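# Two robots pass sample tubes through window into lab rack

## Task

r1 begins in the laboratory and r2 in the reception; the connecting door is locked but a service window is open. Both sample tubes from the reception must end fully inside the green rack, and that rack must stay on the lab bench. A tube touching the floor means failure. Both robots must release and back away at the end, and neither may fall or be left leaning. Anything held in place only by a robot at the end does not count.

## Robot and tools

Robots: r1 and r2 are identical Hello Robot Stretch 4 units. Each has an omni-wheel base, a lift on a mast, an arm that telescopes forward, a three-joint wrist (yaw, pitch, roll) and a two-finger gripper. Each is about 1.6 m tall, and its base rim lies within 0.23 m of the base origin. Cameras per robot: <r>_head_camera, <r>_head_left_camera, <r>_head_right_camera, <r>_wrist_camera.

Frames: each robot reports in its own base frame. The origin is on the floor under the base centre, with x forward, y left and z up. hand_pose is a point between the open fingertips, given in that frame, and it can be somewhat inaccurate. base_odometry is measured from where the base stood at scene start and counts wheel turns only, so slip shows up as travel. Its heading is positive to the left, -3.142 to 3.142. No state line relates the two robots to each other. Use images, lidar_m or wrist_depth_mm for that.

execute_actions(actions, cameras): actions is a list holding one action, or an empty list to only read state and images. The action is an object keyed by "r1" and/or "r2". Each robot gets "base", "joints" or both, plus optional "pace" and "contact_limits". Alternatively it gets only "end_of_arm": "enable_torque", which revives wrist or gripper motors that shut off. All motions start together.
- base: exactly one key per action, each a relative offset from where the base last reported itself. translate_m is metres straight ahead (+) or back, -2 to 2. strafe_m is metres sideways with left +, -2 to 2. rotate_rad turns in place with counter-clockwise +, -3.2 to 3.2.
- joints: absolute targets by name, not offsets. lift_m is 0 to 1.2 m. arm_m is extension, 0 to 0.55 m. wrist_yaw_rad is -1.134 to 4.276: 0 points forward, + is left, 3.14 is folded back, and above 3.4 the arm may obstruct. wrist_pitch_rad is -1.117 to 4.259: 0 is level, 1.57 points down. wrist_roll_rad is -1.117 to 4.259: 0 puts both fingers level, and + turns clockwise as seen from behind. gripper_m is the fingertip gap, -0.038 to 0.141 m, and values below 0 press the fingers together. Out-of-range joint targets are clipped and reported. Unknown keys or other bad values reject the whole call.
- pace: "slow", "default", "fast" or "max". Base speed is up to 0.1/0.3/0.4/0.6 m/s and turning up to 1/2/3/4 rad/s. With the lift above 0.2 m these drop, down to 0.3 m/s and 1 rad/s at 1.2 m.
- contact_limits: {"arm_m": 0 to 0.75} sets how hard the arm may push before it stops. The default is 0.5.
- cameras: a list of camera names, or "all"/null/omitted for all, or [] for none. Each action lasts at most 15 s. A robot or joint you leave out may keep pursuing its previous target. If one call reports a stop, the remaining calls in the same reply are skipped.

wait(seconds 0 to 10): lets time pass and returns the state. zoom_image(camera, region [x0,y0,x1,y1] in pixels, at most 504x504): magnifies the latest full image from that camera. read_manual: licence text only. finished_scene(scene): ends the scene and cannot be undone. The task must already be complete and stable.

Result lines: base_status and joint_status give "done", "off_target" (resting away from target, maybe still pushing), "contact_stop_at_<key>" (blocked, and that part goes slack), "limit_stop_at_<name>" (e.g. own_body or tilt), "time_out" or "torque_fault" (wrist motor limp until enable_torque). on_its_own lists things you did not command; "held at" is the held target. lidar_m gives 12 distances in 30° sectors: the 1st is ahead, then counter-clockwise (4th left, 7th behind, 10th right). "-" means nothing seen or closer than 0.25 m. wrist_depth_mm is a 7x7 grid of depths in mm, 100 to 2000. turned_by_wheels vs turned_by_imu differing by over 0.1 rad means a collision or slip. base_tilt is in degrees, forward and right positive. motor_effort is a percentage, with the peak in brackets. A gripper squeeze shows as a clear gripper effort change; gripper_m and "done" do not confirm a hold. Commanding below an object's width grips it and draws it up to a third of the shortfall toward the wrist.

Typical order: unfold first (lift_m 0.4 with wrist_yaw_rad 0). r2 picks each tube in the reception and brings it to the service window. r1 takes it through the window, or r2 reaches through. Set each tube fully into the green rack on the lab bench without moving the rack off the bench. Open the gripper, back away, and leave both robots upright.

Avoid: tubes reaching the floor. Robots pressing on each other: any contact followed by further driving is a hard press and ends the run. Turning or driving with over 1 kg held and arm_m above 0.2. Strong pushes with a high gripper. Tilt over 6°. Wrist torque faults. Tilting the gripper up while rolled, which triggers own_body stops. Fingertips stuck on a surface: raise the lift to free them. Equal commands can differ by about 3 cm per metre between the robots. Loose objects may occasionally be nudged.

Each tool is called after "Request:" in YAML: its name, and indented under it one key for each argument.

## Session

Request:
execute_actions:
  actions: []

Scene clock: 0.00 s.
r1.base_odometry: x=+0.000 y=+0.000 heading=+0.000 (m, m, rad; r1's odometry frame)
r1.turned_by_wheels: +0.000 (rad since the last result)
r1.turned_by_imu: +0.000 (rad since the last result)
r1.base_tilt: forward=-0.1 right=-0.4 (deg)
r1.lidar_m: 1.84 1.27 1.13 1.08 1.34 1.28 1.28 1.52 2.70 1.44 0.85 0.99
r1.base_status: not commanded
r1.joint_positions: lift_m=+0.173 arm_m=+0.002 wrist_yaw_rad=+3.153 wrist_pitch_rad=+0.000 wrist_roll_rad=+0.006 gripper_m=+0.057
r1.joint_status: not commanded
r1.motor_effort: lift_m=+19 arm_m=+0 wrist_yaw_rad=+1 wrist_pitch_rad=-8 wrist_roll_rad=+0 gripper_m=-3 wheel_0=-1 wheel_1=+0 wheel_2=+0 (%)
r1.hand_pose: x=-0.1167 y=+0.0841 z=+0.3515 quat_wxyz=(-0.006, +0.000, +0.003, +1.000) (m; r1's base frame)
r1.wrist_depth_mm: - 143 1499 1464 1336 1281 1205 / - 117 147 1499 1366 1281 1205 / - 117 143 1464 1366 1281 1182 / - 129 175 1499 1366 1281 1205 / 144 1661 1576 1464 1366 1255 1205 / 234 1576 225 1430 204 1255 1182 / 230 1042 891 163 917 842 917
r2.base_odometry: x=+0.000 y=+0.000 heading=+0.000 (m, m, rad; r2's odometry frame)
r2.turned_by_wheels: +0.000 (rad since the last result)
r2.turned_by_imu: +0.000 (rad since the last result)
r2.base_tilt: forward=+0.7 right=-0.2 (deg)
r2.lidar_m: 1.26 1.24 1.29 0.98 0.99 1.13 1.37 3.45 0.90 1.13 3.24 1.63
r2.base_status: not commanded
r2.joint_positions: lift_m=+0.227 arm_m=+0.000 wrist_yaw_rad=+3.094 wrist_pitch_rad=+0.016 wrist_roll_rad=+0.005 gripper_m=+0.057
r2.joint_status: not commanded
r2.motor_effort: lift_m=+21 arm_m=-1 wrist_yaw_rad=+0 wrist_pitch_rad=-5 wrist_roll_rad=-3 gripper_m=-1 wheel_0=+0 wheel_1=+0 wheel_2=+0 (%)
r2.hand_pose: x=-0.1135 y=+0.1009 z=+0.4001 quat_wxyz=(+0.024, -0.008, +0.002, +1.000) (m; r2's base frame)
r2.wrist_depth_mm: - 138 - - - 1138 976 / - 137 - - 1499 1160 946 / - 126 196 - 1576 1182 946 / 108 137 251 - 1576 1160 946 / 136 - - - 1576 1160 946 / 1661 1618 211 1708 209 1160 946 / 1098 1042 1008 152 1042 1025 946
pictures: r1_head_camera, r1_head_left_camera, r1_head_right_camera, r1_wrist_camera, r2_head_camera, r2_head_left_camera, r2_head_right_camera, r2_wrist_camera
Images, in order (width x height): r1_head_camera 420x560, r1_head_left_camera 420x672, r1_head_right_camera 420x672, r1_wrist_camera 616x392, r2_head_camera 420x560, r2_head_left_camera 420x672, r2_head_right_camera 420x672, r2_wrist_camera 616x392.

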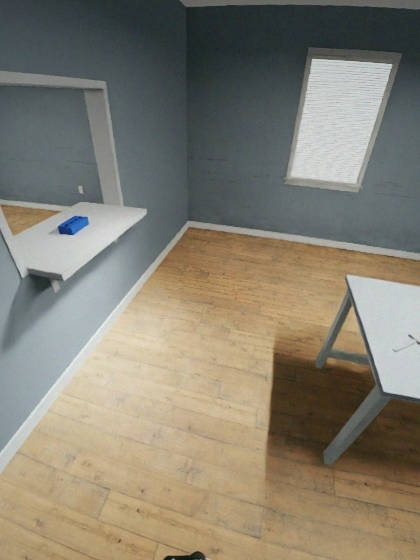

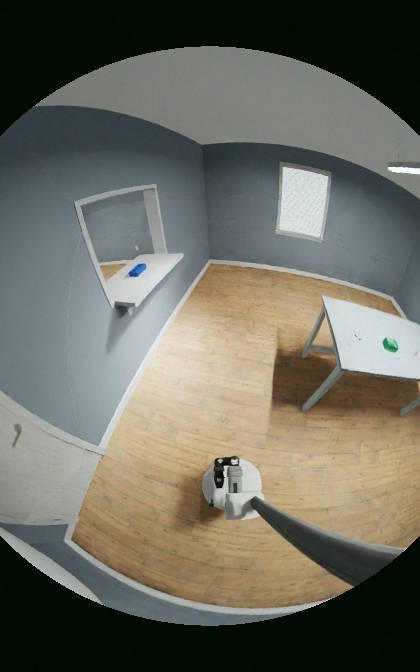

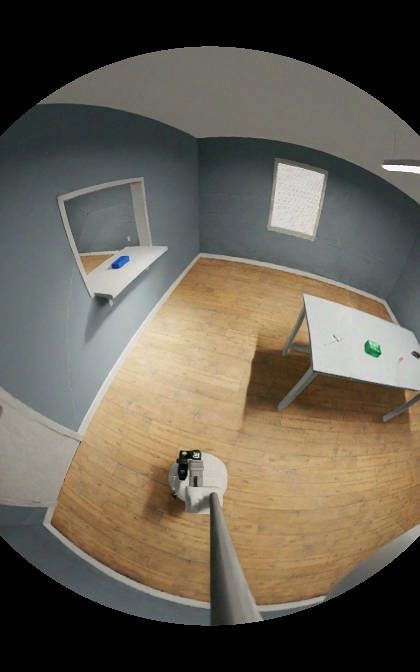

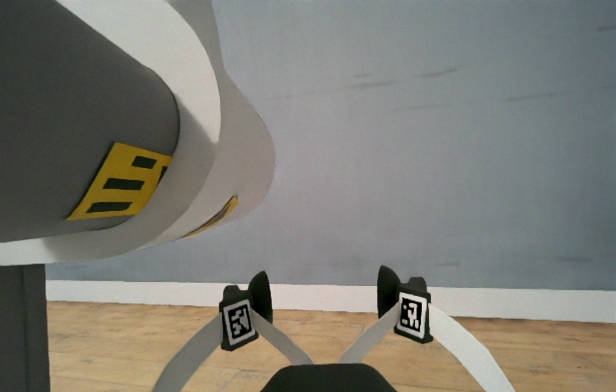

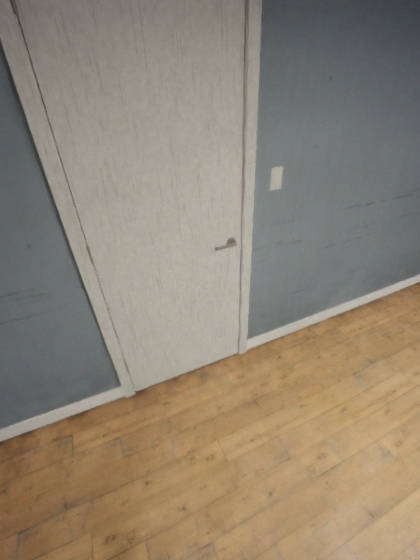

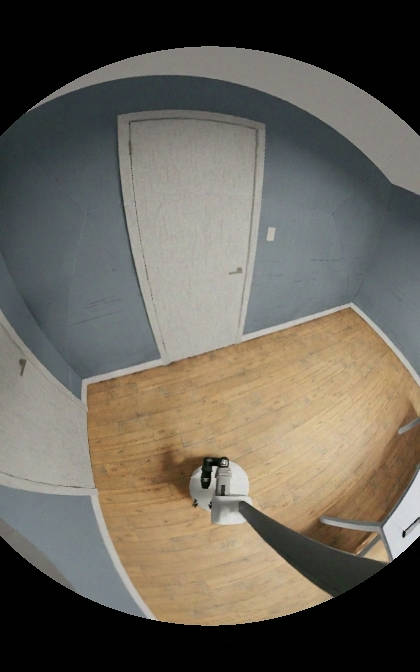

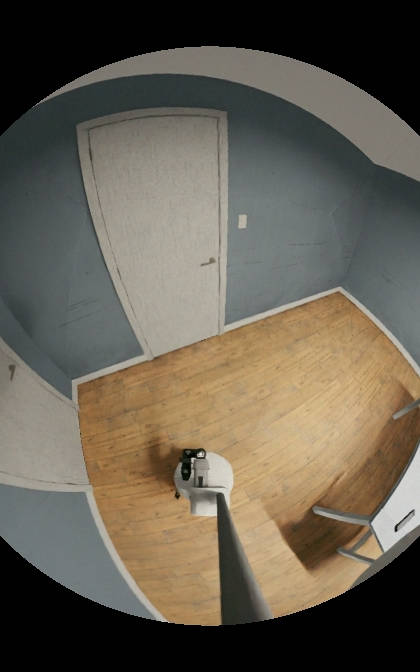

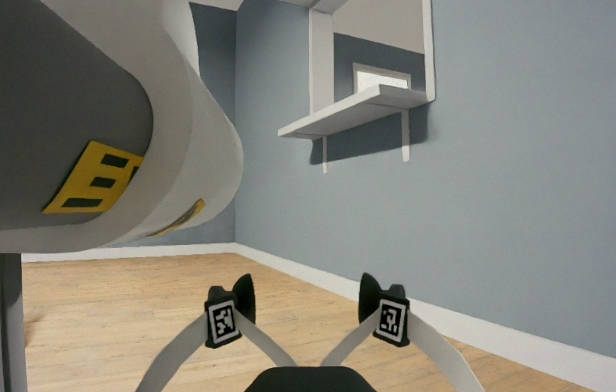

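Request:
execute_actions:
  actions:
    - {"r1":{"joints":{"lift_m":0.9,"wrist_yaw_rad":0},"base":{"rotate_rad":-0.9}},"r2":{"base":{"rotate_rad":-2.6},"joints":{"lift_m":0.9,"wrist_yaw_rad":0}}}
  cameras: ["r1_head_camera","r1_head_left_camera","r2_head_camera","r2_head_left_camera","r2_head_right_camera"]

Scene clock: 8.23 s.
r1.base_odometry: x=+0.000 y=+0.000 heading=-0.899 (m, m, rad; r1's odometry frame)
r1.turned_by_wheels: -0.899 (rad since the last result)
r1.turned_by_imu: -0.893 (rad since the last result)
r1.base_tilt: forward=-0.1 right=-0.3 (deg)
r1.lidar_m: 0.84 1.34 1.48 1.20 1.10 1.11 1.39 1.27 1.32 1.70 3.16 1.13
r1.base_status: done
r1.joint_positions: lift_m=+0.900 arm_m=+0.002 wrist_yaw_rad=+0.000 wrist_pitch_rad=+0.000 wrist_roll_rad=+0.006 gripper_m=+0.057
r1.joint_status: all done
r1.motor_effort: lift_m=+21(16) arm_m=+0(0) wrist_yaw_rad=+0(6) wrist_pitch_rad=-9(7) wrist_roll_rad=-1(0) gripper_m=-3(3) wheel_0=+5(11) wheel_1=+8(12) wheel_2=+4(9) (%)
r1.hand_pose: x=+0.4613 y=-0.0873 z=+1.0782 quat_wxyz=(+1.000, +0.003, +0.000, +0.000) (m; r1's base frame)
r1.wrist_depth_mm: - - - - - - - / - - - - - - - / - - - - - - - / - - - - - - - / - - - - - - - / - - 226 1308 203 1229 1397 / - - 842 163 854 976 -
r2.base_odometry: x=+0.000 y=+0.000 heading=-2.600 (m, m, rad; r2's odometry frame)
r2.turned_by_wheels: -2.600 (rad since the last result)
r2.turned_by_imu: -2.571 (rad since the last result)
r2.base_tilt: forward=+0.9 right=-0.2 (deg)
r2.lidar_m: 1.58 0.91 1.17 3.24 1.64 1.30 1.24 1.23 1.01 1.01 1.12 1.37
r2.base_status: done
r2.joint_positions: lift_m=+0.900 arm_m=+0.000 wrist_yaw_rad=+0.000 wrist_pitch_rad=+0.016 wrist_roll_rad=+0.005 gripper_m=+0.057
r2.joint_status: all done
r2.motor_effort: lift_m=+25(26) arm_m=-1(1) wrist_yaw_rad=+0(7) wrist_pitch_rad=-5(6) wrist_roll_rad=+0(1) gripper_m=-4(1) wheel_0=+2(9) wheel_1=+2(12) wheel_2=+0(7) (%)
r2.hand_pose: x=+0.4589 y=-0.0874 z=+1.0732 quat_wxyz=(+1.000, +0.002, +0.008, +0.000) (m; r2's base frame)
r2.wrist_depth_mm: - - - - - - 1430 / - - - - - - 1756 / - - - - - - 1756 / - - - - - - 1808 / - - - - - - 1756 / 1308 - 211 - 208 - 1708 / 866 991 - 152 - - 1756
pictures: r1_head_camera, r1_head_left_camera, r2_head_camera, r2_head_left_camera, r2_head_right_camera
Images, in order (width x height): r1_head_camera 420x560, r1_head_left_camera 420x672, r2_head_camera 420x560, r2_head_left_camera 420x672, r2_head_right_camera 420x672.

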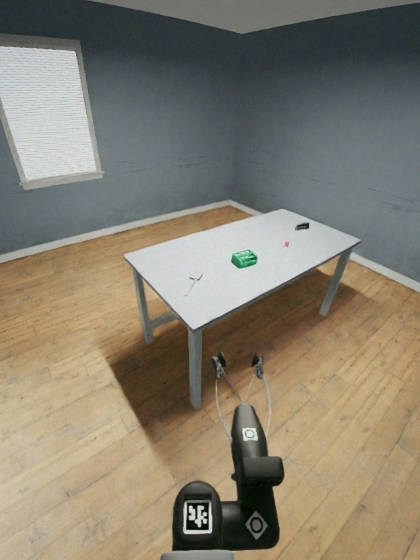

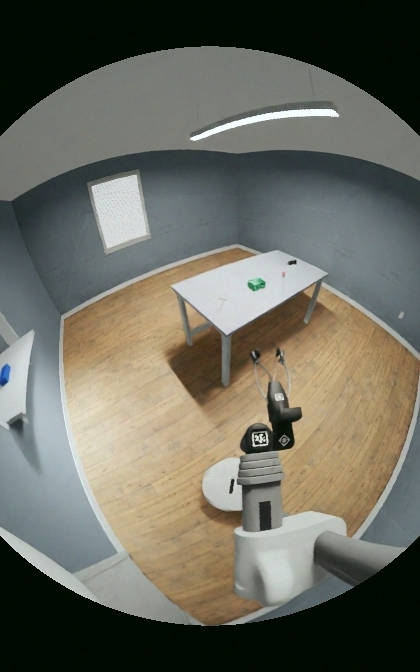

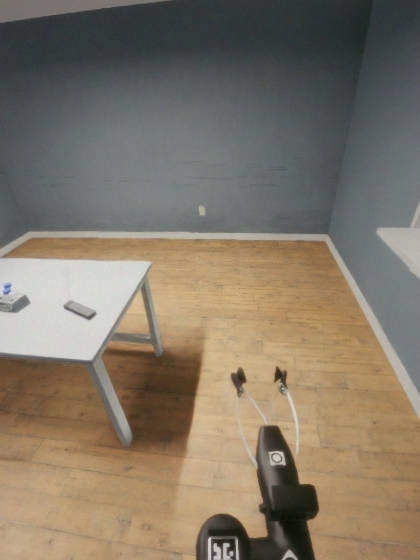

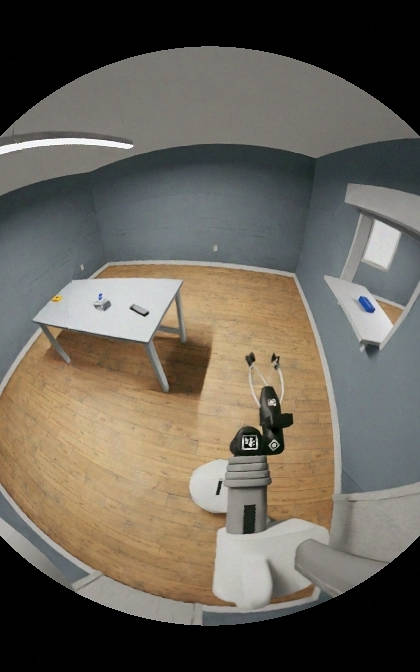

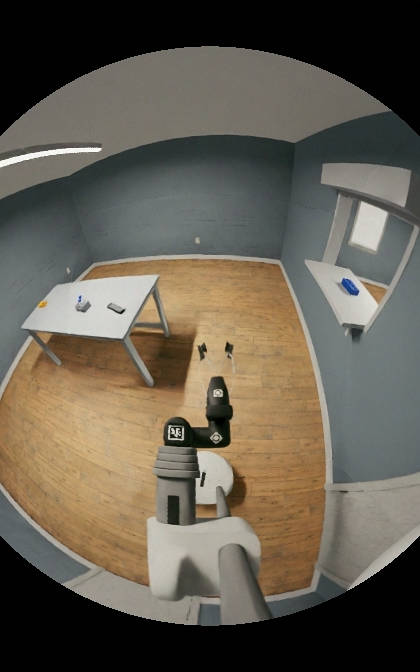

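Request:
execute_actions:
  actions:
    - {"r1":{"base":{"rotate_rad":2.16}},"r2":{"base":{"strafe_m":1.05},"joints":{"wrist_pitch_rad":0.5}}}
  cameras: []

Request:
execute_actions:
  actions:
    - {"r1":{"base":{"strafe_m":-1.17},"joints":{"lift_m":1.0,"wrist_pitch_rad":0.4}},"r2":{"base":{"translate_m":0.35}}}
  cameras: ["r1_head_camera","r1_wrist_camera","r2_head_camera","r2_wrist_camera"]

Scene clock: 30.77 s.
r1.base_odometry: x=+0.000 y=+0.000 heading=+1.260 (m, m, rad; r1's odometry frame)
r1.turned_by_wheels: +2.159 (rad since the last result)
r1.turned_by_imu: +2.138 (rad since the last result)
r1.base_tilt: forward=-0.2 right=-0.3 (deg)
r1.lidar_m: 1.09 1.11 1.33 1.27 1.32 1.79 3.20 1.08 0.88 3.45 1.39 1.17
r1.base_status: done
r1.joint_positions: lift_m=+0.900 arm_m=+0.002 wrist_yaw_rad=+0.000 wrist_pitch_rad=+0.000 wrist_roll_rad=+0.006 gripper_m=+0.057
r1.joint_status: not commanded
r1.motor_effort: lift_m=+20(21) arm_m=+0(0) wrist_yaw_rad=+0(0) wrist_pitch_rad=-7(7) wrist_roll_rad=+2(1) gripper_m=-4(4) wheel_0=-3(13) wheel_1=-7(11) wheel_2=-2(11) (%)
r1.hand_pose: x=+0.4613 y=-0.0874 z=+1.0783 quat_wxyz=(+1.000, +0.003, +0.000, +0.000) (m; r1's base frame)
r1.wrist_depth_mm: 891 891 917 931 917 917 917 / 891 891 917 931 946 917 931 / 891 878 917 917 917 917 931 / 891 904 917 917 931 931 917 / 891 891 917 917 931 904 931 / 904 904 226 917 204 931 917 / 891 891 891 163 931 904 917
r2.base_odometry: x=+0.542 y=-0.899 heading=-2.600 (m, m, rad; r2's odometry frame)
r2.turned_by_wheels: +0.000 (rad since the last result)
r2.turned_by_imu: +0.000 (rad since the last result)
r2.base_tilt: forward=+1.1 right=-0.2 (deg)
r2.lidar_m: 0.81 0.94 2.23 2.22 1.43 1.16 1.14 1.19 1.93 2.05 2.14 0.86
r2.base_status: done
r2.joint_positions: lift_m=+0.900 arm_m=+0.000 wrist_yaw_rad=+0.000 wrist_pitch_rad=+0.502 wrist_roll_rad=+0.005 gripper_m=+0.057
r2.joint_status: all done
r2.motor_effort: lift_m=+24(25) arm_m=-1(1) wrist_yaw_rad=+0(1) wrist_pitch_rad=-3(4) wrist_roll_rad=-2(0) gripper_m=-4(3) wheel_0=-2(10) wheel_1=+3(13) wheel_2=+0(3) (%)
r2.hand_pose: x=+0.4234 y=-0.0874 z=+0.9392 quat_wxyz=(+0.969, +0.002, +0.248, -0.001) (m; r2's base frame)
r2.wrist_depth_mm: - - - - - - - / - - - - - - - / 1098 1078 1078 960 1060 1160 - / 798 788 750 750 741 741 - / 1921 1756 1756 1576 1537 707 1708 / 1537 1537 211 1537 208 1499 1499 / 1308 1281 1255 152 1281 854 1308
pictures: none
No camera images: the call's "cameras" was empty. Leave "cameras" out to get every camera's image.

Scene clock: 36.00 s.
r1.base_odometry: x=+1.114 y=-0.358 heading=+1.260 (m, m, rad; r1's odometry frame)
r1.turned_by_wheels: +0.000 (rad since the last result)
r1.turned_by_imu: -0.002 (rad since the last result)
r1.base_tilt: forward=+0.0 right=-0.5 (deg)
r1.lidar_m: 0.95 0.98 1.60 2.47 2.53 0.46 0.42 0.45 2.37 2.24 1.77 1.02
r1.base_status: done
r1.joint_positions: lift_m=+1.000 arm_m=+0.002 wrist_yaw_rad=+0.000 wrist_pitch_rad=+0.402 wrist_roll_rad=+0.006 gripper_m=+0.057
r1.joint_status: all done
r1.motor_effort: lift_m=+21(25) arm_m=+0(0) wrist_yaw_rad=+1(0) wrist_pitch_rad=-7(7) wrist_roll_rad=+1(0) gripper_m=-3(1) wheel_0=+3(11) wheel_1=-4(13) wheel_2=+0(2) (%)
r1.hand_pose: x=+0.4383 y=-0.0874 z=+1.0652 quat_wxyz=(+0.980, +0.003, +0.200, -0.001) (m; r1's base frame)
r1.wrist_depth_mm: 866 991 - - - - 891 / 904 946 - - - - 931 / 960 960 - 1281 1229 1042 991 / 1008 976 878 878 842 854 1060 / 1078 1060 1078 1118 1078 1098 1118 / 1138 1182 226 1182 204 1182 1205 / 1229 1205 1229 163 1255 1255 1255
r2.base_odometry: x=+0.242 y=-1.080 heading=-2.599 (m, m, rad; r2's odometry frame)
r2.turned_by_wheels: +0.000 (rad since the last result)
r2.turned_by_imu: -0.002 (rad since the last result)
r2.base_tilt: forward=+1.0 right=-0.1 (deg)
r2.lidar_m: 0.48 0.54 0.79 2.15 1.93 1.51 1.49 1.61 2.13 2.04 0.64 0.48
r2.base_status: done
r2.joint_positions: lift_m=+0.900 arm_m=+0.000 wrist_yaw_rad=+0.000 wrist_pitch_rad=+0.502 wrist_roll_rad=+0.005 gripper_m=+0.057
r2.joint_status: not commanded
r2.motor_effort: lift_m=+24(24) arm_m=-1(1) wrist_yaw_rad=+0(0) wrist_pitch_rad=-4(5) wrist_roll_rad=+0(1) gripper_m=-4(4) wheel_0=+4(7) wheel_1=+3(8) wheel_2=-1(11) (%)
r2.hand_pose: x=+0.4234 y=-0.0874 z=+0.9392 quat_wxyz=(+0.969, +0.002, +0.248, -0.001) (m; r2's base frame)
r2.wrist_depth_mm: - - - - - - - / - - - - - - - / 1078 1078 1042 - - - - / 750 750 759 668 741 741 788 / 564 569 569 569 574 559 530 / 459 466 211 466 209 462 459 / 404 389 379 151 389 382 392
pictures: r1_head_camera, r1_wrist_camera, r2_head_camera, r2_wrist_camera
camera_calibration (this result's frames):
r1_wrist_camera: T_world_to_cam=[[-0.00474409, -0.998732, -0.0501122, -0.0237943], [-0.400989, 0.0478073, -0.914835, 1.21049], [0.916071, 0.0157543, -0.400707, 0.250033], [0, 0, 0, 1]] pos_world=[0.256232, -0.0855735, 1.2064]
r2_wrist_camera: T_world_to_cam=[[-0.00338828, -0.99986, -0.0163751, -0.070837], [-0.471654, 0.0160373, -0.881638, 1.08924], [0.881777, 0.00473616, -0.471642, 0.294192], [0, 0, 0, 1]] pos_world=[0.25409, -0.0896888, 1.0979]
Images, in order (width x height): r1_head_camera 420x560, r1_wrist_camera 616x392, r2_head_camera 420x560, r2_wrist_camera 616x392.

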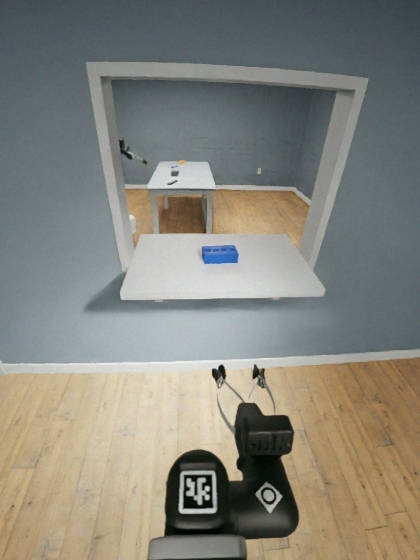

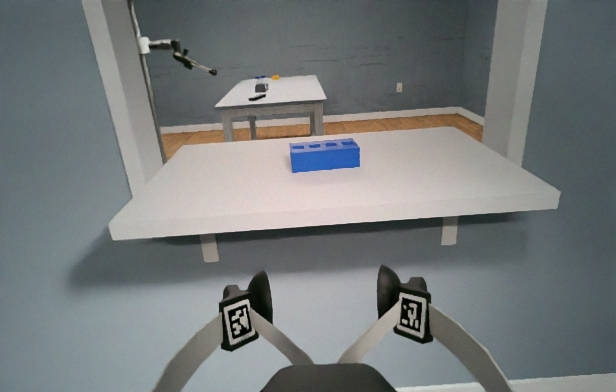

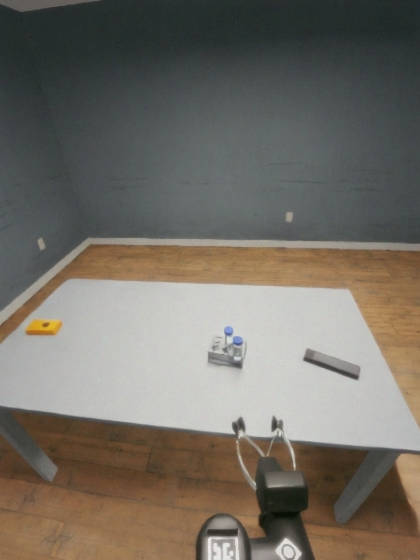

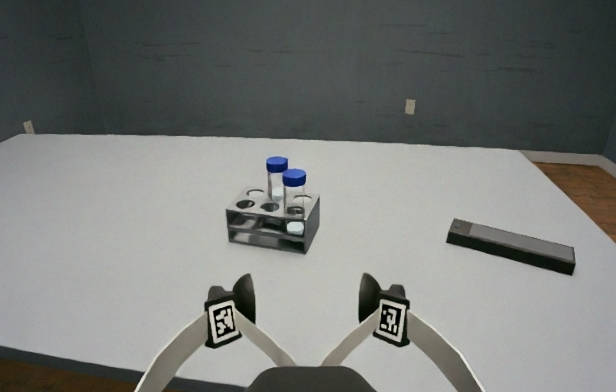

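Request:
execute_actions:
  actions:
    - {"r2":{"base":{"strafe_m":0.012},"joints":{"lift_m":0.69,"wrist_pitch_rad":0,"arm_m":0.15,"gripper_m":0.07}},"r1":{"joints":{"lift_m":0.9,"wrist_pitch_rad":0},"base":{"translate_m":0.15}}}
  cameras: ["r1_wrist_camera","r2_head_camera","r2_wrist_camera"]

Scene clock: 44.70 s.
r1.base_odometry: x=+1.160 y=-0.215 heading=+1.261 (m, m, rad; r1's odometry frame)
r1.turned_by_wheels: +0.001 (rad since the last result)
r1.turned_by_imu: -0.001 (rad since the last result)
r1.base_tilt: forward=-0.1 right=-0.3 (deg)
r1.lidar_m: 0.79 0.82 1.41 2.46 2.55 0.60 0.57 0.60 2.36 2.26 1.55 0.85
r1.base_status: done
r1.joint_positions: lift_m=+0.900 arm_m=+0.002 wrist_yaw_rad=+0.000 wrist_pitch_rad=+0.003 wrist_roll_rad=+0.006 gripper_m=+0.057
r1.joint_status: all done
r1.motor_effort: lift_m=+16(25) arm_m=+0(0) wrist_yaw_rad=+0(1) wrist_pitch_rad=-9(13) wrist_roll_rad=+1(2) gripper_m=-5(3) wheel_0=+3(10) wheel_1=+7(12) wheel_2=-3(12) (%)
r1.hand_pose: x=+0.4613 y=-0.0874 z=+1.0776 quat_wxyz=(+1.000, +0.003, +0.001, +0.000) (m; r1's base frame)
r1.wrist_depth_mm: 820 1078 - - - - 831 / 798 - - - - - 809 / 809 - - - - - 820 / 809 946 - - - - 820 / 809 904 - - - - 831 / 809 842 226 820 204 866 820 / 809 654 591 163 585 585 603
r2.base_odometry: x=+0.248 y=-1.090 heading=-2.599 (m, m, rad; r2's odometry frame)
r2.turned_by_wheels: +0.000 (rad since the last result)
r2.turned_by_imu: -0.001 (rad since the last result)
r2.base_tilt: forward=+0.7 right=+0.0 (deg)
r2.lidar_m: 0.46 0.53 0.82 2.16 1.91 1.53 1.48 1.59 2.14 2.03 0.63 0.49
r2.base_status: done
r2.joint_positions: lift_m=+0.690 arm_m=+0.149 wrist_yaw_rad=+0.000 wrist_pitch_rad=+0.002 wrist_roll_rad=+0.005 gripper_m=+0.070
r2.joint_status: all done
r2.motor_effort: lift_m=+15(23) arm_m=+4(2) wrist_yaw_rad=+0(1) wrist_pitch_rad=-5(12) wrist_roll_rad=-1(1) gripper_m=-1(1) wheel_0=-3(7) wheel_1=+2(11) wheel_2=+0(2) (%)
r2.hand_pose: x=+0.6086 y=-0.0874 z=+0.8679 quat_wxyz=(+1.000, +0.002, +0.001, +0.000) (m; r2's base frame)
r2.wrist_depth_mm: - - - - - - - / - - - - - - - / - - - - - - - / - - - - - - - / - - - - - - - / 580 591 212 399 211 574 559 / 387 370 351 148 373 364 357
pictures: r1_wrist_camera, r2_head_camera, r2_wrist_camera
camera_calibration (this result's frames):
r1_wrist_camera: T_world_to_cam=[[0.0150765, -0.998732, -0.0480388, -0.0344472], [-0.014076, 0.0478276, -0.998756, 1.143], [0.999787, 0.0157339, -0.0133371, -0.222099], [0, 0, 0, 1]] pos_world=[0.23866, -0.085576, 1.13696]
r2_wrist_camera: T_world_to_cam=[[0.00499597, -0.99986, -0.0160006, -0.0767663], [0.00806233, 0.0160406, -0.999839, 0.924406], [0.999955, 0.00486616, 0.00814134, -0.39105], [0, 0, 0, 1]] pos_world=[0.383963, -0.0896807, 0.926212]
Images, in order (width x height): r1_wrist_camera 616x392, r2_head_camera 420x560, r2_wrist_camera 616x392.

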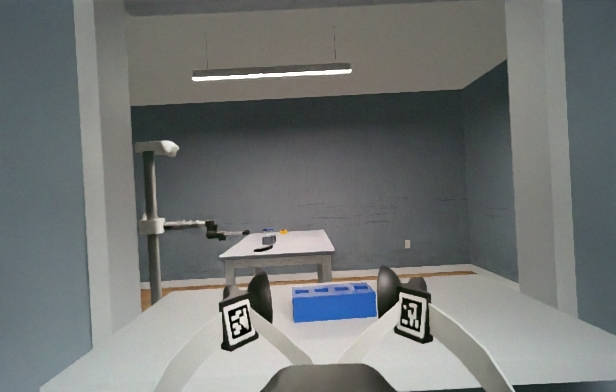

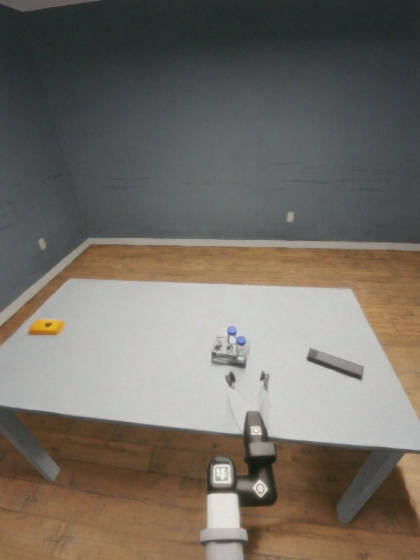

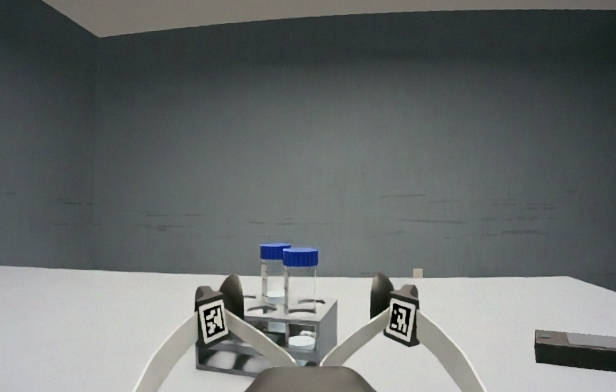

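Request:
execute_actions:
  actions:
    - {"r2":{"joints":{"arm_m":0.24,"gripper_m":0.05},"pace":"slow"}}
  cameras: ["r2_head_camera","r2_wrist_camera"]

Scene clock: 50.43 s.
r1.base_odometry: x=+1.160 y=-0.215 heading=+1.261 (m, m, rad; r1's odometry frame)
r1.turned_by_wheels: +0.000 (rad since the last result)
r1.turned_by_imu: -0.001 (rad since the last result)
r1.base_tilt: forward=-0.1 right=-0.3 (deg)
r1.lidar_m: 0.78 0.83 1.42 2.47 2.52 0.61 0.55 0.60 2.39 2.25 1.54 0.86
r1.base_status: not commanded
r1.joint_positions: lift_m=+0.900 arm_m=+0.002 wrist_yaw_rad=+0.000 wrist_pitch_rad=+0.003 wrist_roll_rad=+0.006 gripper_m=+0.057
r1.joint_status: not commanded
r1.motor_effort: lift_m=+17(17) arm_m=+0(0) wrist_yaw_rad=+1(1) wrist_pitch_rad=-10(10) wrist_roll_rad=-1(0) gripper_m=-3(2) wheel_0=+3(3) wheel_1=+8(8) wheel_2=-3(3) (%)
r1.hand_pose: x=+0.4613 y=-0.0874 z=+1.0776 quat_wxyz=(+1.000, +0.003, +0.001, +0.000) (m; r1's base frame)
r1.wrist_depth_mm: 820 1078 - - - - 831 / 809 - - - - - 831 / 809 - - - - - 809 / 809 931 - - - - 831 / 798 917 - - - - 831 / 798 842 226 809 204 854 809 / 809 647 585 163 591 591 603
r2.base_odometry: x=+0.248 y=-1.090 heading=-2.599 (m, m, rad; r2's odometry frame)
r2.turned_by_wheels: +0.000 (rad since the last result)
r2.turned_by_imu: -0.001 (rad since the last result)
r2.base_tilt: forward=+0.7 right=-0.2 (deg)
r2.lidar_m: 0.48 0.53 0.81 2.15 1.93 1.53 1.50 1.60 2.14 2.03 0.60 0.48
r2.base_status: not commanded
r2.joint_positions: lift_m=+0.690 arm_m=+0.239 wrist_yaw_rad=+0.000 wrist_pitch_rad=+0.002 wrist_roll_rad=+0.005 gripper_m=+0.050
r2.joint_status: all done
r2.motor_effort: lift_m=+15(15) arm_m=+4(6) wrist_yaw_rad=-1(0) wrist_pitch_rad=-6(6) wrist_roll_rad=-2(0) gripper_m=-6(3) wheel_0=-3(3) wheel_1=+3(3) wheel_2=+0(0) (%)
r2.hand_pose: x=+0.6986 y=-0.0874 z=+0.8679 quat_wxyz=(+1.000, +0.002, +0.001, +0.000) (m; r2's base frame)
r2.wrist_depth_mm: - - - - - - - / - - - - - - - / - - - - - - - / - - - - - - - / - - - - - - - / 580 597 211 603 213 574 559 / 389 373 276 154 351 368 382
pictures: r2_head_camera, r2_wrist_camera
camera_calibration (this result's frames):
r2_wrist_camera: T_world_to_cam=[[0.00495585, -0.99986, -0.0160007, -0.0771993], [0.00806293, 0.0160403, -0.999839, 0.92368], [0.999955, 0.00482604, 0.00814129, -0.481013], [0, 0, 0, 1]] pos_world=[0.473927, -0.0896832, 0.926212]
Images, in order (width x height): r2_head_camera 420x560, r2_wrist_camera 616x392.

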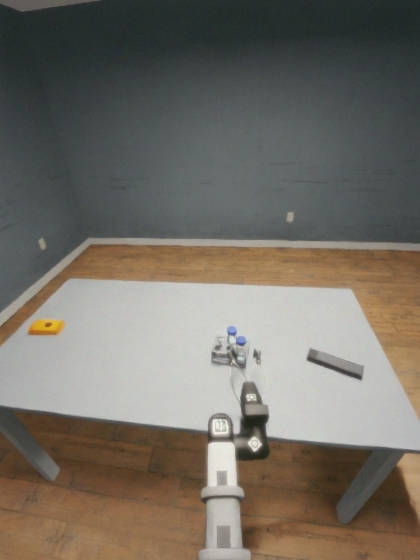

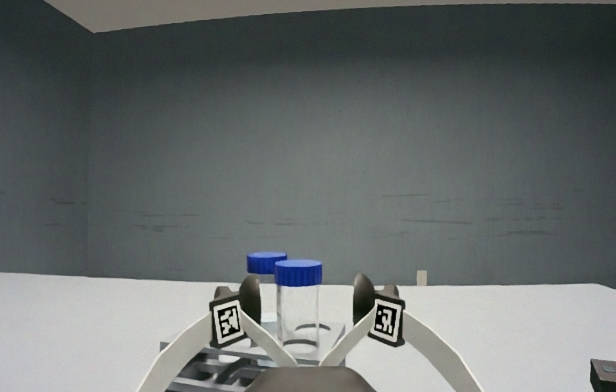

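Request:
execute_actions:
  actions:
    - {"r2":{"joints":{"arm_m":0.25},"base":{"strafe_m":0.005},"pace":"slow"}}
  cameras: []

Request:
execute_actions:
  actions:
    - {"r2":{"joints":{"gripper_m":0.0}}}
  cameras: ["r2_wrist_camera"]

Request:
execute_actions:
  actions:
    - {"r2":{"joints":{"lift_m":0.79},"pace":"slow"}}
  cameras: ["r2_wrist_camera","r2_head_camera","r2_head_right_camera"]

Scene clock: 56.20 s.
r1.base_odometry: x=+1.160 y=-0.215 heading=+1.261 (m, m, rad; r1's odometry frame)
r1.turned_by_wheels: +0.000 (rad since the last result)
r1.turned_by_imu: -0.001 (rad since the last result)
r1.base_tilt: forward=+0.0 right=-0.4 (deg)
r1.lidar_m: 0.80 0.83 1.42 2.47 2.53 0.62 0.56 0.58 2.34 2.27 1.52 0.85
r1.base_status: not commanded
r1.joint_positions: lift_m=+0.900 arm_m=+0.002 wrist_yaw_rad=+0.000 wrist_pitch_rad=+0.003 wrist_roll_rad=+0.006 gripper_m=+0.057
r1.joint_status: not commanded
r1.motor_effort: lift_m=+16(17) arm_m=+0(0) wrist_yaw_rad=+1(2) wrist_pitch_rad=-10(9) wrist_roll_rad=+0(1) gripper_m=-2(3) wheel_0=+3(3) wheel_1=+7(8) wheel_2=-3(3) (%)
r1.hand_pose: x=+0.4613 y=-0.0874 z=+1.0776 quat_wxyz=(+1.000, +0.003, +0.001, +0.000) (m; r1's base frame)
r1.wrist_depth_mm: 820 1078 - - - - 809 / 809 - - - - - 809 / 820 - - - - - 820 / 820 931 - - - - 831 / 820 904 - - - - 809 / 809 842 226 820 203 854 820 / 809 654 585 162 597 591 609
r2.base_odometry: x=+0.251 y=-1.094 heading=-2.599 (m, m, rad; r2's odometry frame)
r2.turned_by_wheels: +0.000 (rad since the last result)
r2.turned_by_imu: -0.001 (rad since the last result)
r2.base_tilt: forward=+1.0 right=-0.1 (deg)
r2.lidar_m: 0.49 0.54 0.79 2.17 1.90 1.52 1.47 1.61 2.12 2.03 0.63 0.49
r2.base_status: done
r2.joint_positions: lift_m=+0.690 arm_m=+0.249 wrist_yaw_rad=+0.000 wrist_pitch_rad=+0.002 wrist_roll_rad=+0.005 gripper_m=+0.050
r2.joint_status: all done
r2.motor_effort: lift_m=+15(15) arm_m=+4(6) wrist_yaw_rad=-1(1) wrist_pitch_rad=-5(6) wrist_roll_rad=-2(0) gripper_m=-6(2) wheel_0=-4(8) wheel_1=+6(6) wheel_2=+0(1) (%)
r2.hand_pose: x=+0.7086 y=-0.0874 z=+0.8679 quat_wxyz=(+1.000, +0.002, +0.001, +0.000) (m; r2's base frame)
r2.wrist_depth_mm: - - - - - - - / - - - - - - - / - - - - - - - / - - - - - - - / - - - - - - - / 574 591 211 539 213 574 549 / 387 370 271 154 349 368 379
pictures: none
No camera images: the call's "cameras" was empty. Leave "cameras" out to get every camera's image.

Scene clock: 57.50 s.
r1.base_odometry: x=+1.160 y=-0.215 heading=+1.261 (m, m, rad; r1's odometry frame)
r1.turned_by_wheels: +0.000 (rad since the last result)
r1.turned_by_imu: +0.000 (rad since the last result)
r1.base_tilt: forward=-0.1 right=-0.2 (deg)
r1.lidar_m: 0.80 0.83 1.42 2.46 2.55 0.61 0.58 0.57 2.38 2.26 1.57 0.86
r1.base_status: not commanded
r1.joint_positions: lift_m=+0.900 arm_m=+0.002 wrist_yaw_rad=+0.000 wrist_pitch_rad=+0.003 wrist_roll_rad=+0.006 gripper_m=+0.057
r1.joint_status: not commanded
r1.motor_effort: lift_m=+17(17) arm_m=+0(0) wrist_yaw_rad=+1(1) wrist_pitch_rad=-10(9) wrist_roll_rad=+0(0) gripper_m=-3(2) wheel_0=+3(3) wheel_1=+7(7) wheel_2=-3(3) (%)
r1.hand_pose: x=+0.4613 y=-0.0874 z=+1.0776 quat_wxyz=(+1.000, +0.003, +0.001, +0.000) (m; r1's base frame)
r1.wrist_depth_mm: 809 1078 - - - - 820 / 809 - - - - - 820 / 809 - - - - - 831 / 809 931 - - - - 820 / 820 931 - - - - 809 / 809 842 226 809 203 842 809 / 820 647 591 163 585 591 609
r2.base_odometry: x=+0.251 y=-1.094 heading=-2.599 (m, m, rad; r2's odometry frame)
r2.turned_by_wheels: +0.000 (rad since the last result)
r2.turned_by_imu: +0.000 (rad since the last result)
r2.base_tilt: forward=+0.9 right=+0.0 (deg)
r2.lidar_m: 0.50 0.51 0.82 2.14 1.94 1.53 1.49 1.62 2.11 2.03 0.63 0.51
r2.base_status: not commanded
r2.joint_positions: lift_m=+0.690 arm_m=+0.249 wrist_yaw_rad=+0.000 wrist_pitch_rad=+0.002 wrist_roll_rad=+0.005 gripper_m=+0.000
r2.joint_status: all done
r2.motor_effort: lift_m=+15(15) arm_m=+5(5) wrist_yaw_rad=+0(0) wrist_pitch_rad=-6(5) wrist_roll_rad=+0(1) gripper_m=-6(4) wheel_0=-3(4) wheel_1=+6(6) wheel_2=+0(0) (%)
r2.hand_pose: x=+0.7086 y=-0.0874 z=+0.8679 quat_wxyz=(+1.000, +0.002, +0.001, +0.000) (m; r2's base frame)
r2.wrist_depth_mm: - - - - - - - / - - - - - - - / - - - - - - - / - - - - - - - / - - - - - - - / 569 591 597 199 591 574 559 / 389 373 177 185 171 379 382
pictures: r2_wrist_camera
camera_calibration (this result's frames):
r2_wrist_camera: T_world_to_cam=[[0.00495535, -0.99986, -0.0160007, -0.0772486], [0.00806291, 0.0160404, -0.999839, 0.9236], [0.999955, 0.00482554, 0.00814126, -0.491012], [0, 0, 0, 1]] pos_world=[0.483926, -0.0896833, 0.926212]
Images, in order (width x height): r2_wrist_camera 616x392.

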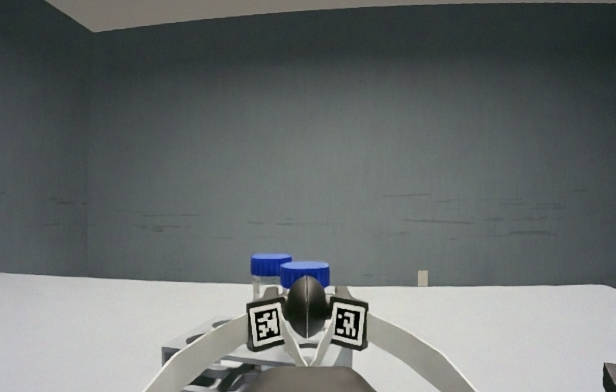

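Scene clock: 59.20 s.
r1.base_odometry: x=+1.160 y=-0.215 heading=+1.261 (m, m, rad; r1's odometry frame)
r1.turned_by_wheels: +0.000 (rad since the last result)
r1.turned_by_imu: +0.000 (rad since the last result)
r1.base_tilt: forward=-0.2 right=-0.2 (deg)
r1.lidar_m: 0.77 0.84 1.44 2.45 2.56 0.61 0.57 0.59 2.37 2.27 1.55 0.86
r1.base_status: not commanded
r1.joint_positions: lift_m=+0.900 arm_m=+0.002 wrist_yaw_rad=+0.000 wrist_pitch_rad=+0.003 wrist_roll_rad=+0.006 gripper_m=+0.057
r1.joint_status: not commanded
r1.motor_effort: lift_m=+17(16) arm_m=+0(0) wrist_yaw_rad=+1(1) wrist_pitch_rad=-9(9) wrist_roll_rad=+2(1) gripper_m=-2(2) wheel_0=+3(3) wheel_1=+8(8) wheel_2=-3(3) (%)
r1.hand_pose: x=+0.4613 y=-0.0874 z=+1.0776 quat_wxyz=(+1.000, +0.003, +0.001, +0.000) (m; r1's base frame)
r1.wrist_depth_mm: 809 1098 - - - - 831 / 820 - - - - - 820 / 809 - - - - - 831 / 809 917 - - - - 831 / 809 917 - - - - 809 / 809 842 226 831 204 866 809 / 809 654 591 163 591 591 609
r2.base_odometry: x=+0.251 y=-1.094 heading=-2.599 (m, m, rad; r2's odometry frame)
r2.turned_by_wheels: +0.000 (rad since the last result)
r2.turned_by_imu: +0.000 (rad since the last result)
r2.base_tilt: forward=+0.9 right=-0.2 (deg)
r2.lidar_m: 0.49 0.54 0.79 2.15 1.91 1.52 1.48 1.62 2.13 2.03 0.60 0.50
r2.base_status: not commanded
r2.joint_positions: lift_m=+0.790 arm_m=+0.249 wrist_yaw_rad=+0.000 wrist_pitch_rad=+0.002 wrist_roll_rad=+0.005 gripper_m=+0.000
r2.joint_status: all done
r2.motor_effort: lift_m=+26(27) arm_m=+4(5) wrist_yaw_rad=-1(0) wrist_pitch_rad=-6(5) wrist_roll_rad=+2(2) gripper_m=-7(5) wheel_0=-4(4) wheel_1=+5(5) wheel_2=+0(0) (%)
r2.hand_pose: x=+0.7086 y=-0.0874 z=+0.9671 quat_wxyz=(+1.000, +0.002, +0.001, +0.000) (m; r2's base frame)
r2.wrist_depth_mm: - - - - - - - / - - - - - - - / - - - - - - - / - - - - - - - / - - - - - - - / - - - 198 - - - / 627 627 177 185 171 615 609
pictures: r2_head_camera, r2_head_right_camera, r2_wrist_camera
camera_calibration (this result's frames):
r2_wrist_camera: T_world_to_cam=[[0.0049554, -0.99986, -0.0160009, -0.0756614], [0.00806293, 0.0160405, -0.999839, 1.02278], [0.999955, 0.00482558, 0.00814129, -0.491822], [0, 0, 0, 1]] pos_world=[0.483929, -0.0896833, 1.0254]
Images, in order (width x height): r2_head_camera 420x560, r2_head_right_camera 420x672, r2_wrist_camera 616x392.

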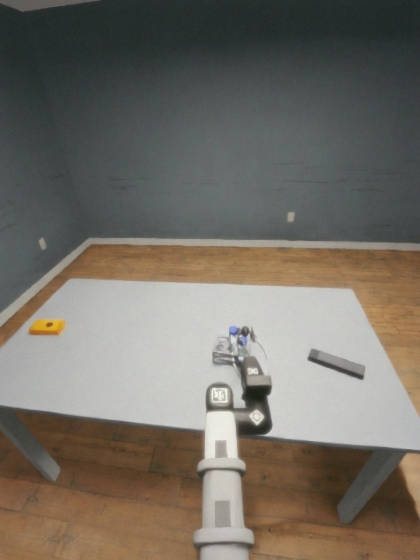

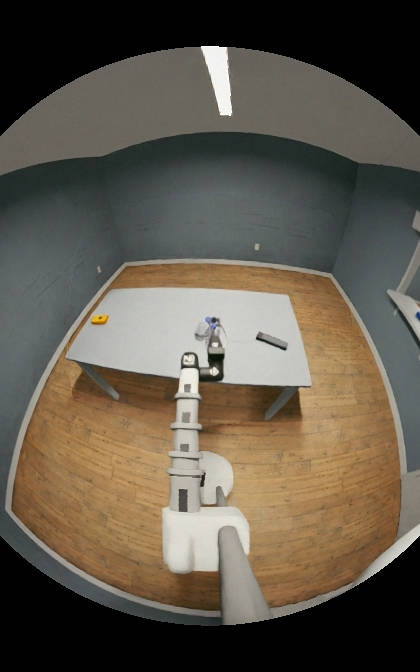

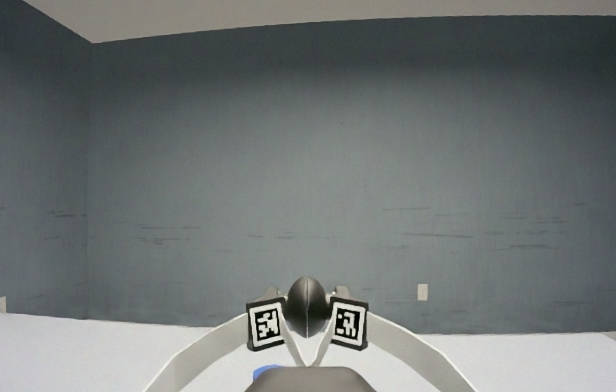

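Request:
execute_actions:
  actions:
    - {"r2":{"joints":{"lift_m":0.69,"gripper_m":0.05},"pace":"slow"}}
  cameras: ["r2_wrist_camera"]

Request:
execute_actions:
  actions:
    - {"r2":{"joints":{"arm_m":0.285},"pace":"slow"}}
  cameras: ["r2_wrist_camera","r2_head_camera"]

Scene clock: 65.10 s.
r1.base_odometry: x=+1.160 y=-0.215 heading=+1.261 (m, m, rad; r1's odometry frame)
r1.turned_by_wheels: +0.000 (rad since the last result)
r1.turned_by_imu: -0.001 (rad since the last result)
r1.base_tilt: forward=-0.2 right=-0.5 (deg)
r1.lidar_m: 0.78 0.82 1.39 2.46 2.56 0.62 0.56 0.59 2.35 2.25 1.53 0.85
r1.base_status: not commanded
r1.joint_positions: lift_m=+0.900 arm_m=+0.002 wrist_yaw_rad=+0.000 wrist_pitch_rad=+0.003 wrist_roll_rad=+0.006 gripper_m=+0.057
r1.joint_status: not commanded
r1.motor_effort: lift_m=+16(17) arm_m=+0(0) wrist_yaw_rad=+1(1) wrist_pitch_rad=-9(9) wrist_roll_rad=-1(0) gripper_m=-3(1) wheel_0=+3(3) wheel_1=+7(8) wheel_2=-3(3) (%)
r1.hand_pose: x=+0.4613 y=-0.0874 z=+1.0776 quat_wxyz=(+1.000, +0.003, +0.001, +0.000) (m; r1's base frame)
r1.wrist_depth_mm: 809 1078 - - - - 831 / 809 - - - - - 820 / 809 - - - - - 809 / 820 931 - - - - 831 / 809 917 - - - - 831 / 820 842 227 820 204 854 820 / 820 654 585 162 591 597 609
r2.base_odometry: x=+0.251 y=-1.094 heading=-2.599 (m, m, rad; r2's odometry frame)
r2.turned_by_wheels: +0.000 (rad since the last result)
r2.turned_by_imu: -0.001 (rad since the last result)
r2.base_tilt: forward=+0.8 right=-0.1 (deg)
r2.lidar_m: 0.49 0.53 0.81 2.16 1.91 1.51 1.48 1.60 2.14 2.01 0.62 0.49
r2.base_status: not commanded
r2.joint_positions: lift_m=+0.690 arm_m=+0.249 wrist_yaw_rad=+0.000 wrist_pitch_rad=+0.002 wrist_roll_rad=+0.005 gripper_m=+0.050
r2.joint_status: all done
r2.motor_effort: lift_m=+15(23) arm_m=+5(4) wrist_yaw_rad=-1(0) wrist_pitch_rad=-7(6) wrist_roll_rad=+2(1) gripper_m=-5(5) wheel_0=-4(4) wheel_1=+6(5) wheel_2=+0(0) (%)
r2.hand_pose: x=+0.7086 y=-0.0874 z=+0.8679 quat_wxyz=(+1.000, +0.002, +0.001, +0.000) (m; r2's base frame)
r2.wrist_depth_mm: - - - - - - - / - - - - - - - / - - - - - - - / - - - - - - - / - - - - - - - / 580 591 211 535 213 574 559 / 389 370 270 154 349 368 379
pictures: r2_wrist_camera
camera_calibration (this result's frames):
r2_wrist_camera: T_world_to_cam=[[0.00495531, -0.99986, -0.0160006, -0.0772487], [0.00806294, 0.0160402, -0.999839, 0.923607], [0.999955, 0.0048255, 0.0081413, -0.491017], [0, 0, 0, 1]] pos_world=[0.48393, -0.0896832, 0.92622]
Images, in order (width x height): r2_wrist_camera 616x392.

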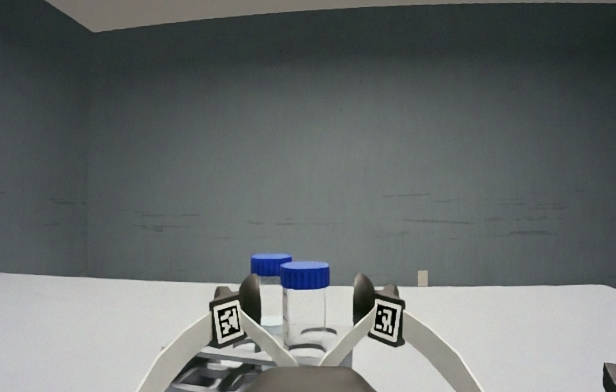

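Scene clock: 66.57 s.
r1.base_odometry: x=+1.160 y=-0.215 heading=+1.261 (m, m, rad; r1's odometry frame)
r1.turned_by_wheels: +0.000 (rad since the last result)
r1.turned_by_imu: +0.000 (rad since the last result)
r1.base_tilt: forward=-0.1 right=-0.3 (deg)
r1.lidar_m: 0.80 0.86 1.42 2.47 2.55 0.59 0.56 0.60 2.36 2.27 1.55 0.83
r1.base_status: not commanded
r1.joint_positions: lift_m=+0.900 arm_m=+0.002 wrist_yaw_rad=+0.000 wrist_pitch_rad=+0.003 wrist_roll_rad=+0.006 gripper_m=+0.057
r1.joint_status: not commanded
r1.motor_effort: lift_m=+17(17) arm_m=+0(0) wrist_yaw_rad=+1(1) wrist_pitch_rad=-9(10) wrist_roll_rad=+1(2) gripper_m=-4(5) wheel_0=+3(3) wheel_1=+7(8) wheel_2=-3(3) (%)
r1.hand_pose: x=+0.4613 y=-0.0874 z=+1.0776 quat_wxyz=(+1.000, +0.003, +0.001, +0.000) (m; r1's base frame)
r1.wrist_depth_mm: 809 1078 - - - - 820 / 809 - - - - - 831 / 809 - - - - - 831 / 809 931 - - - - 820 / 820 904 - - - - 831 / 809 842 226 831 203 854 820 / 798 661 591 163 591 591 609
r2.base_odometry: x=+0.251 y=-1.094 heading=-2.599 (m, m, rad; r2's odometry frame)
r2.turned_by_wheels: +0.000 (rad since the last result)
r2.turned_by_imu: +0.000 (rad since the last result)
r2.base_tilt: forward=+0.9 right=-0.1 (deg)
r2.lidar_m: 0.49 0.53 0.78 2.16 1.89 1.50 1.48 1.58 2.12 2.05 0.63 0.49
r2.base_status: not commanded
r2.joint_positions: lift_m=+0.690 arm_m=+0.284 wrist_yaw_rad=+0.000 wrist_pitch_rad=+0.002 wrist_roll_rad=+0.005 gripper_m=+0.050
r2.joint_status: all done
r2.motor_effort: lift_m=+15(15) arm_m=+4(2) wrist_yaw_rad=+0(0) wrist_pitch_rad=-5(6) wrist_roll_rad=+1(2) gripper_m=-2(3) wheel_0=-4(4) wheel_1=+5(5) wheel_2=+0(0) (%)
r2.hand_pose: x=+0.7436 y=-0.0874 z=+0.8679 quat_wxyz=(+1.000, +0.002, +0.001, +0.000) (m; r2's base frame)
r2.wrist_depth_mm: - - - - - - - / - - - - - - - / - - - - - - - / - - - - - - - / - - - - - - - / 569 591 211 484 213 580 554 / 389 370 222 154 349 368 382
pictures: r2_head_camera, r2_wrist_camera
camera_calibration (this result's frames):
r2_wrist_camera: T_world_to_cam=[[0.00495365, -0.99986, -0.0160007, -0.0774212], [0.00806299, 0.0160403, -0.999839, 0.923325], [0.999955, 0.00482384, 0.00814132, -0.526008], [0, 0, 0, 1]] pos_world=[0.518923, -0.0896834, 0.92622]
Images, in order (width x height): r2_head_camera 420x560, r2_wrist_camera 616x392.

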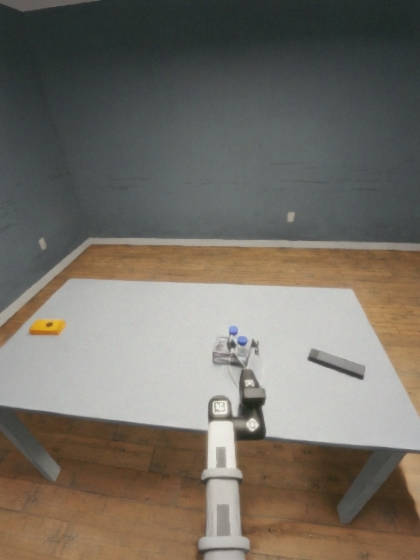

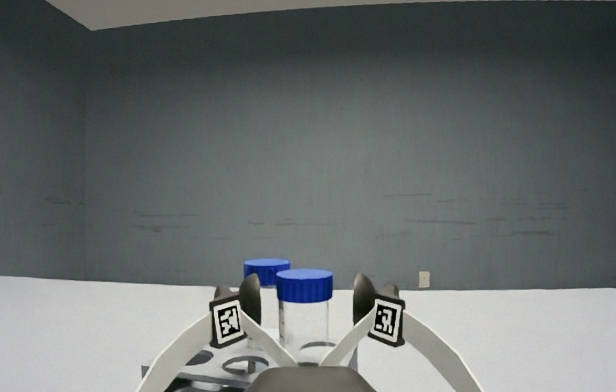

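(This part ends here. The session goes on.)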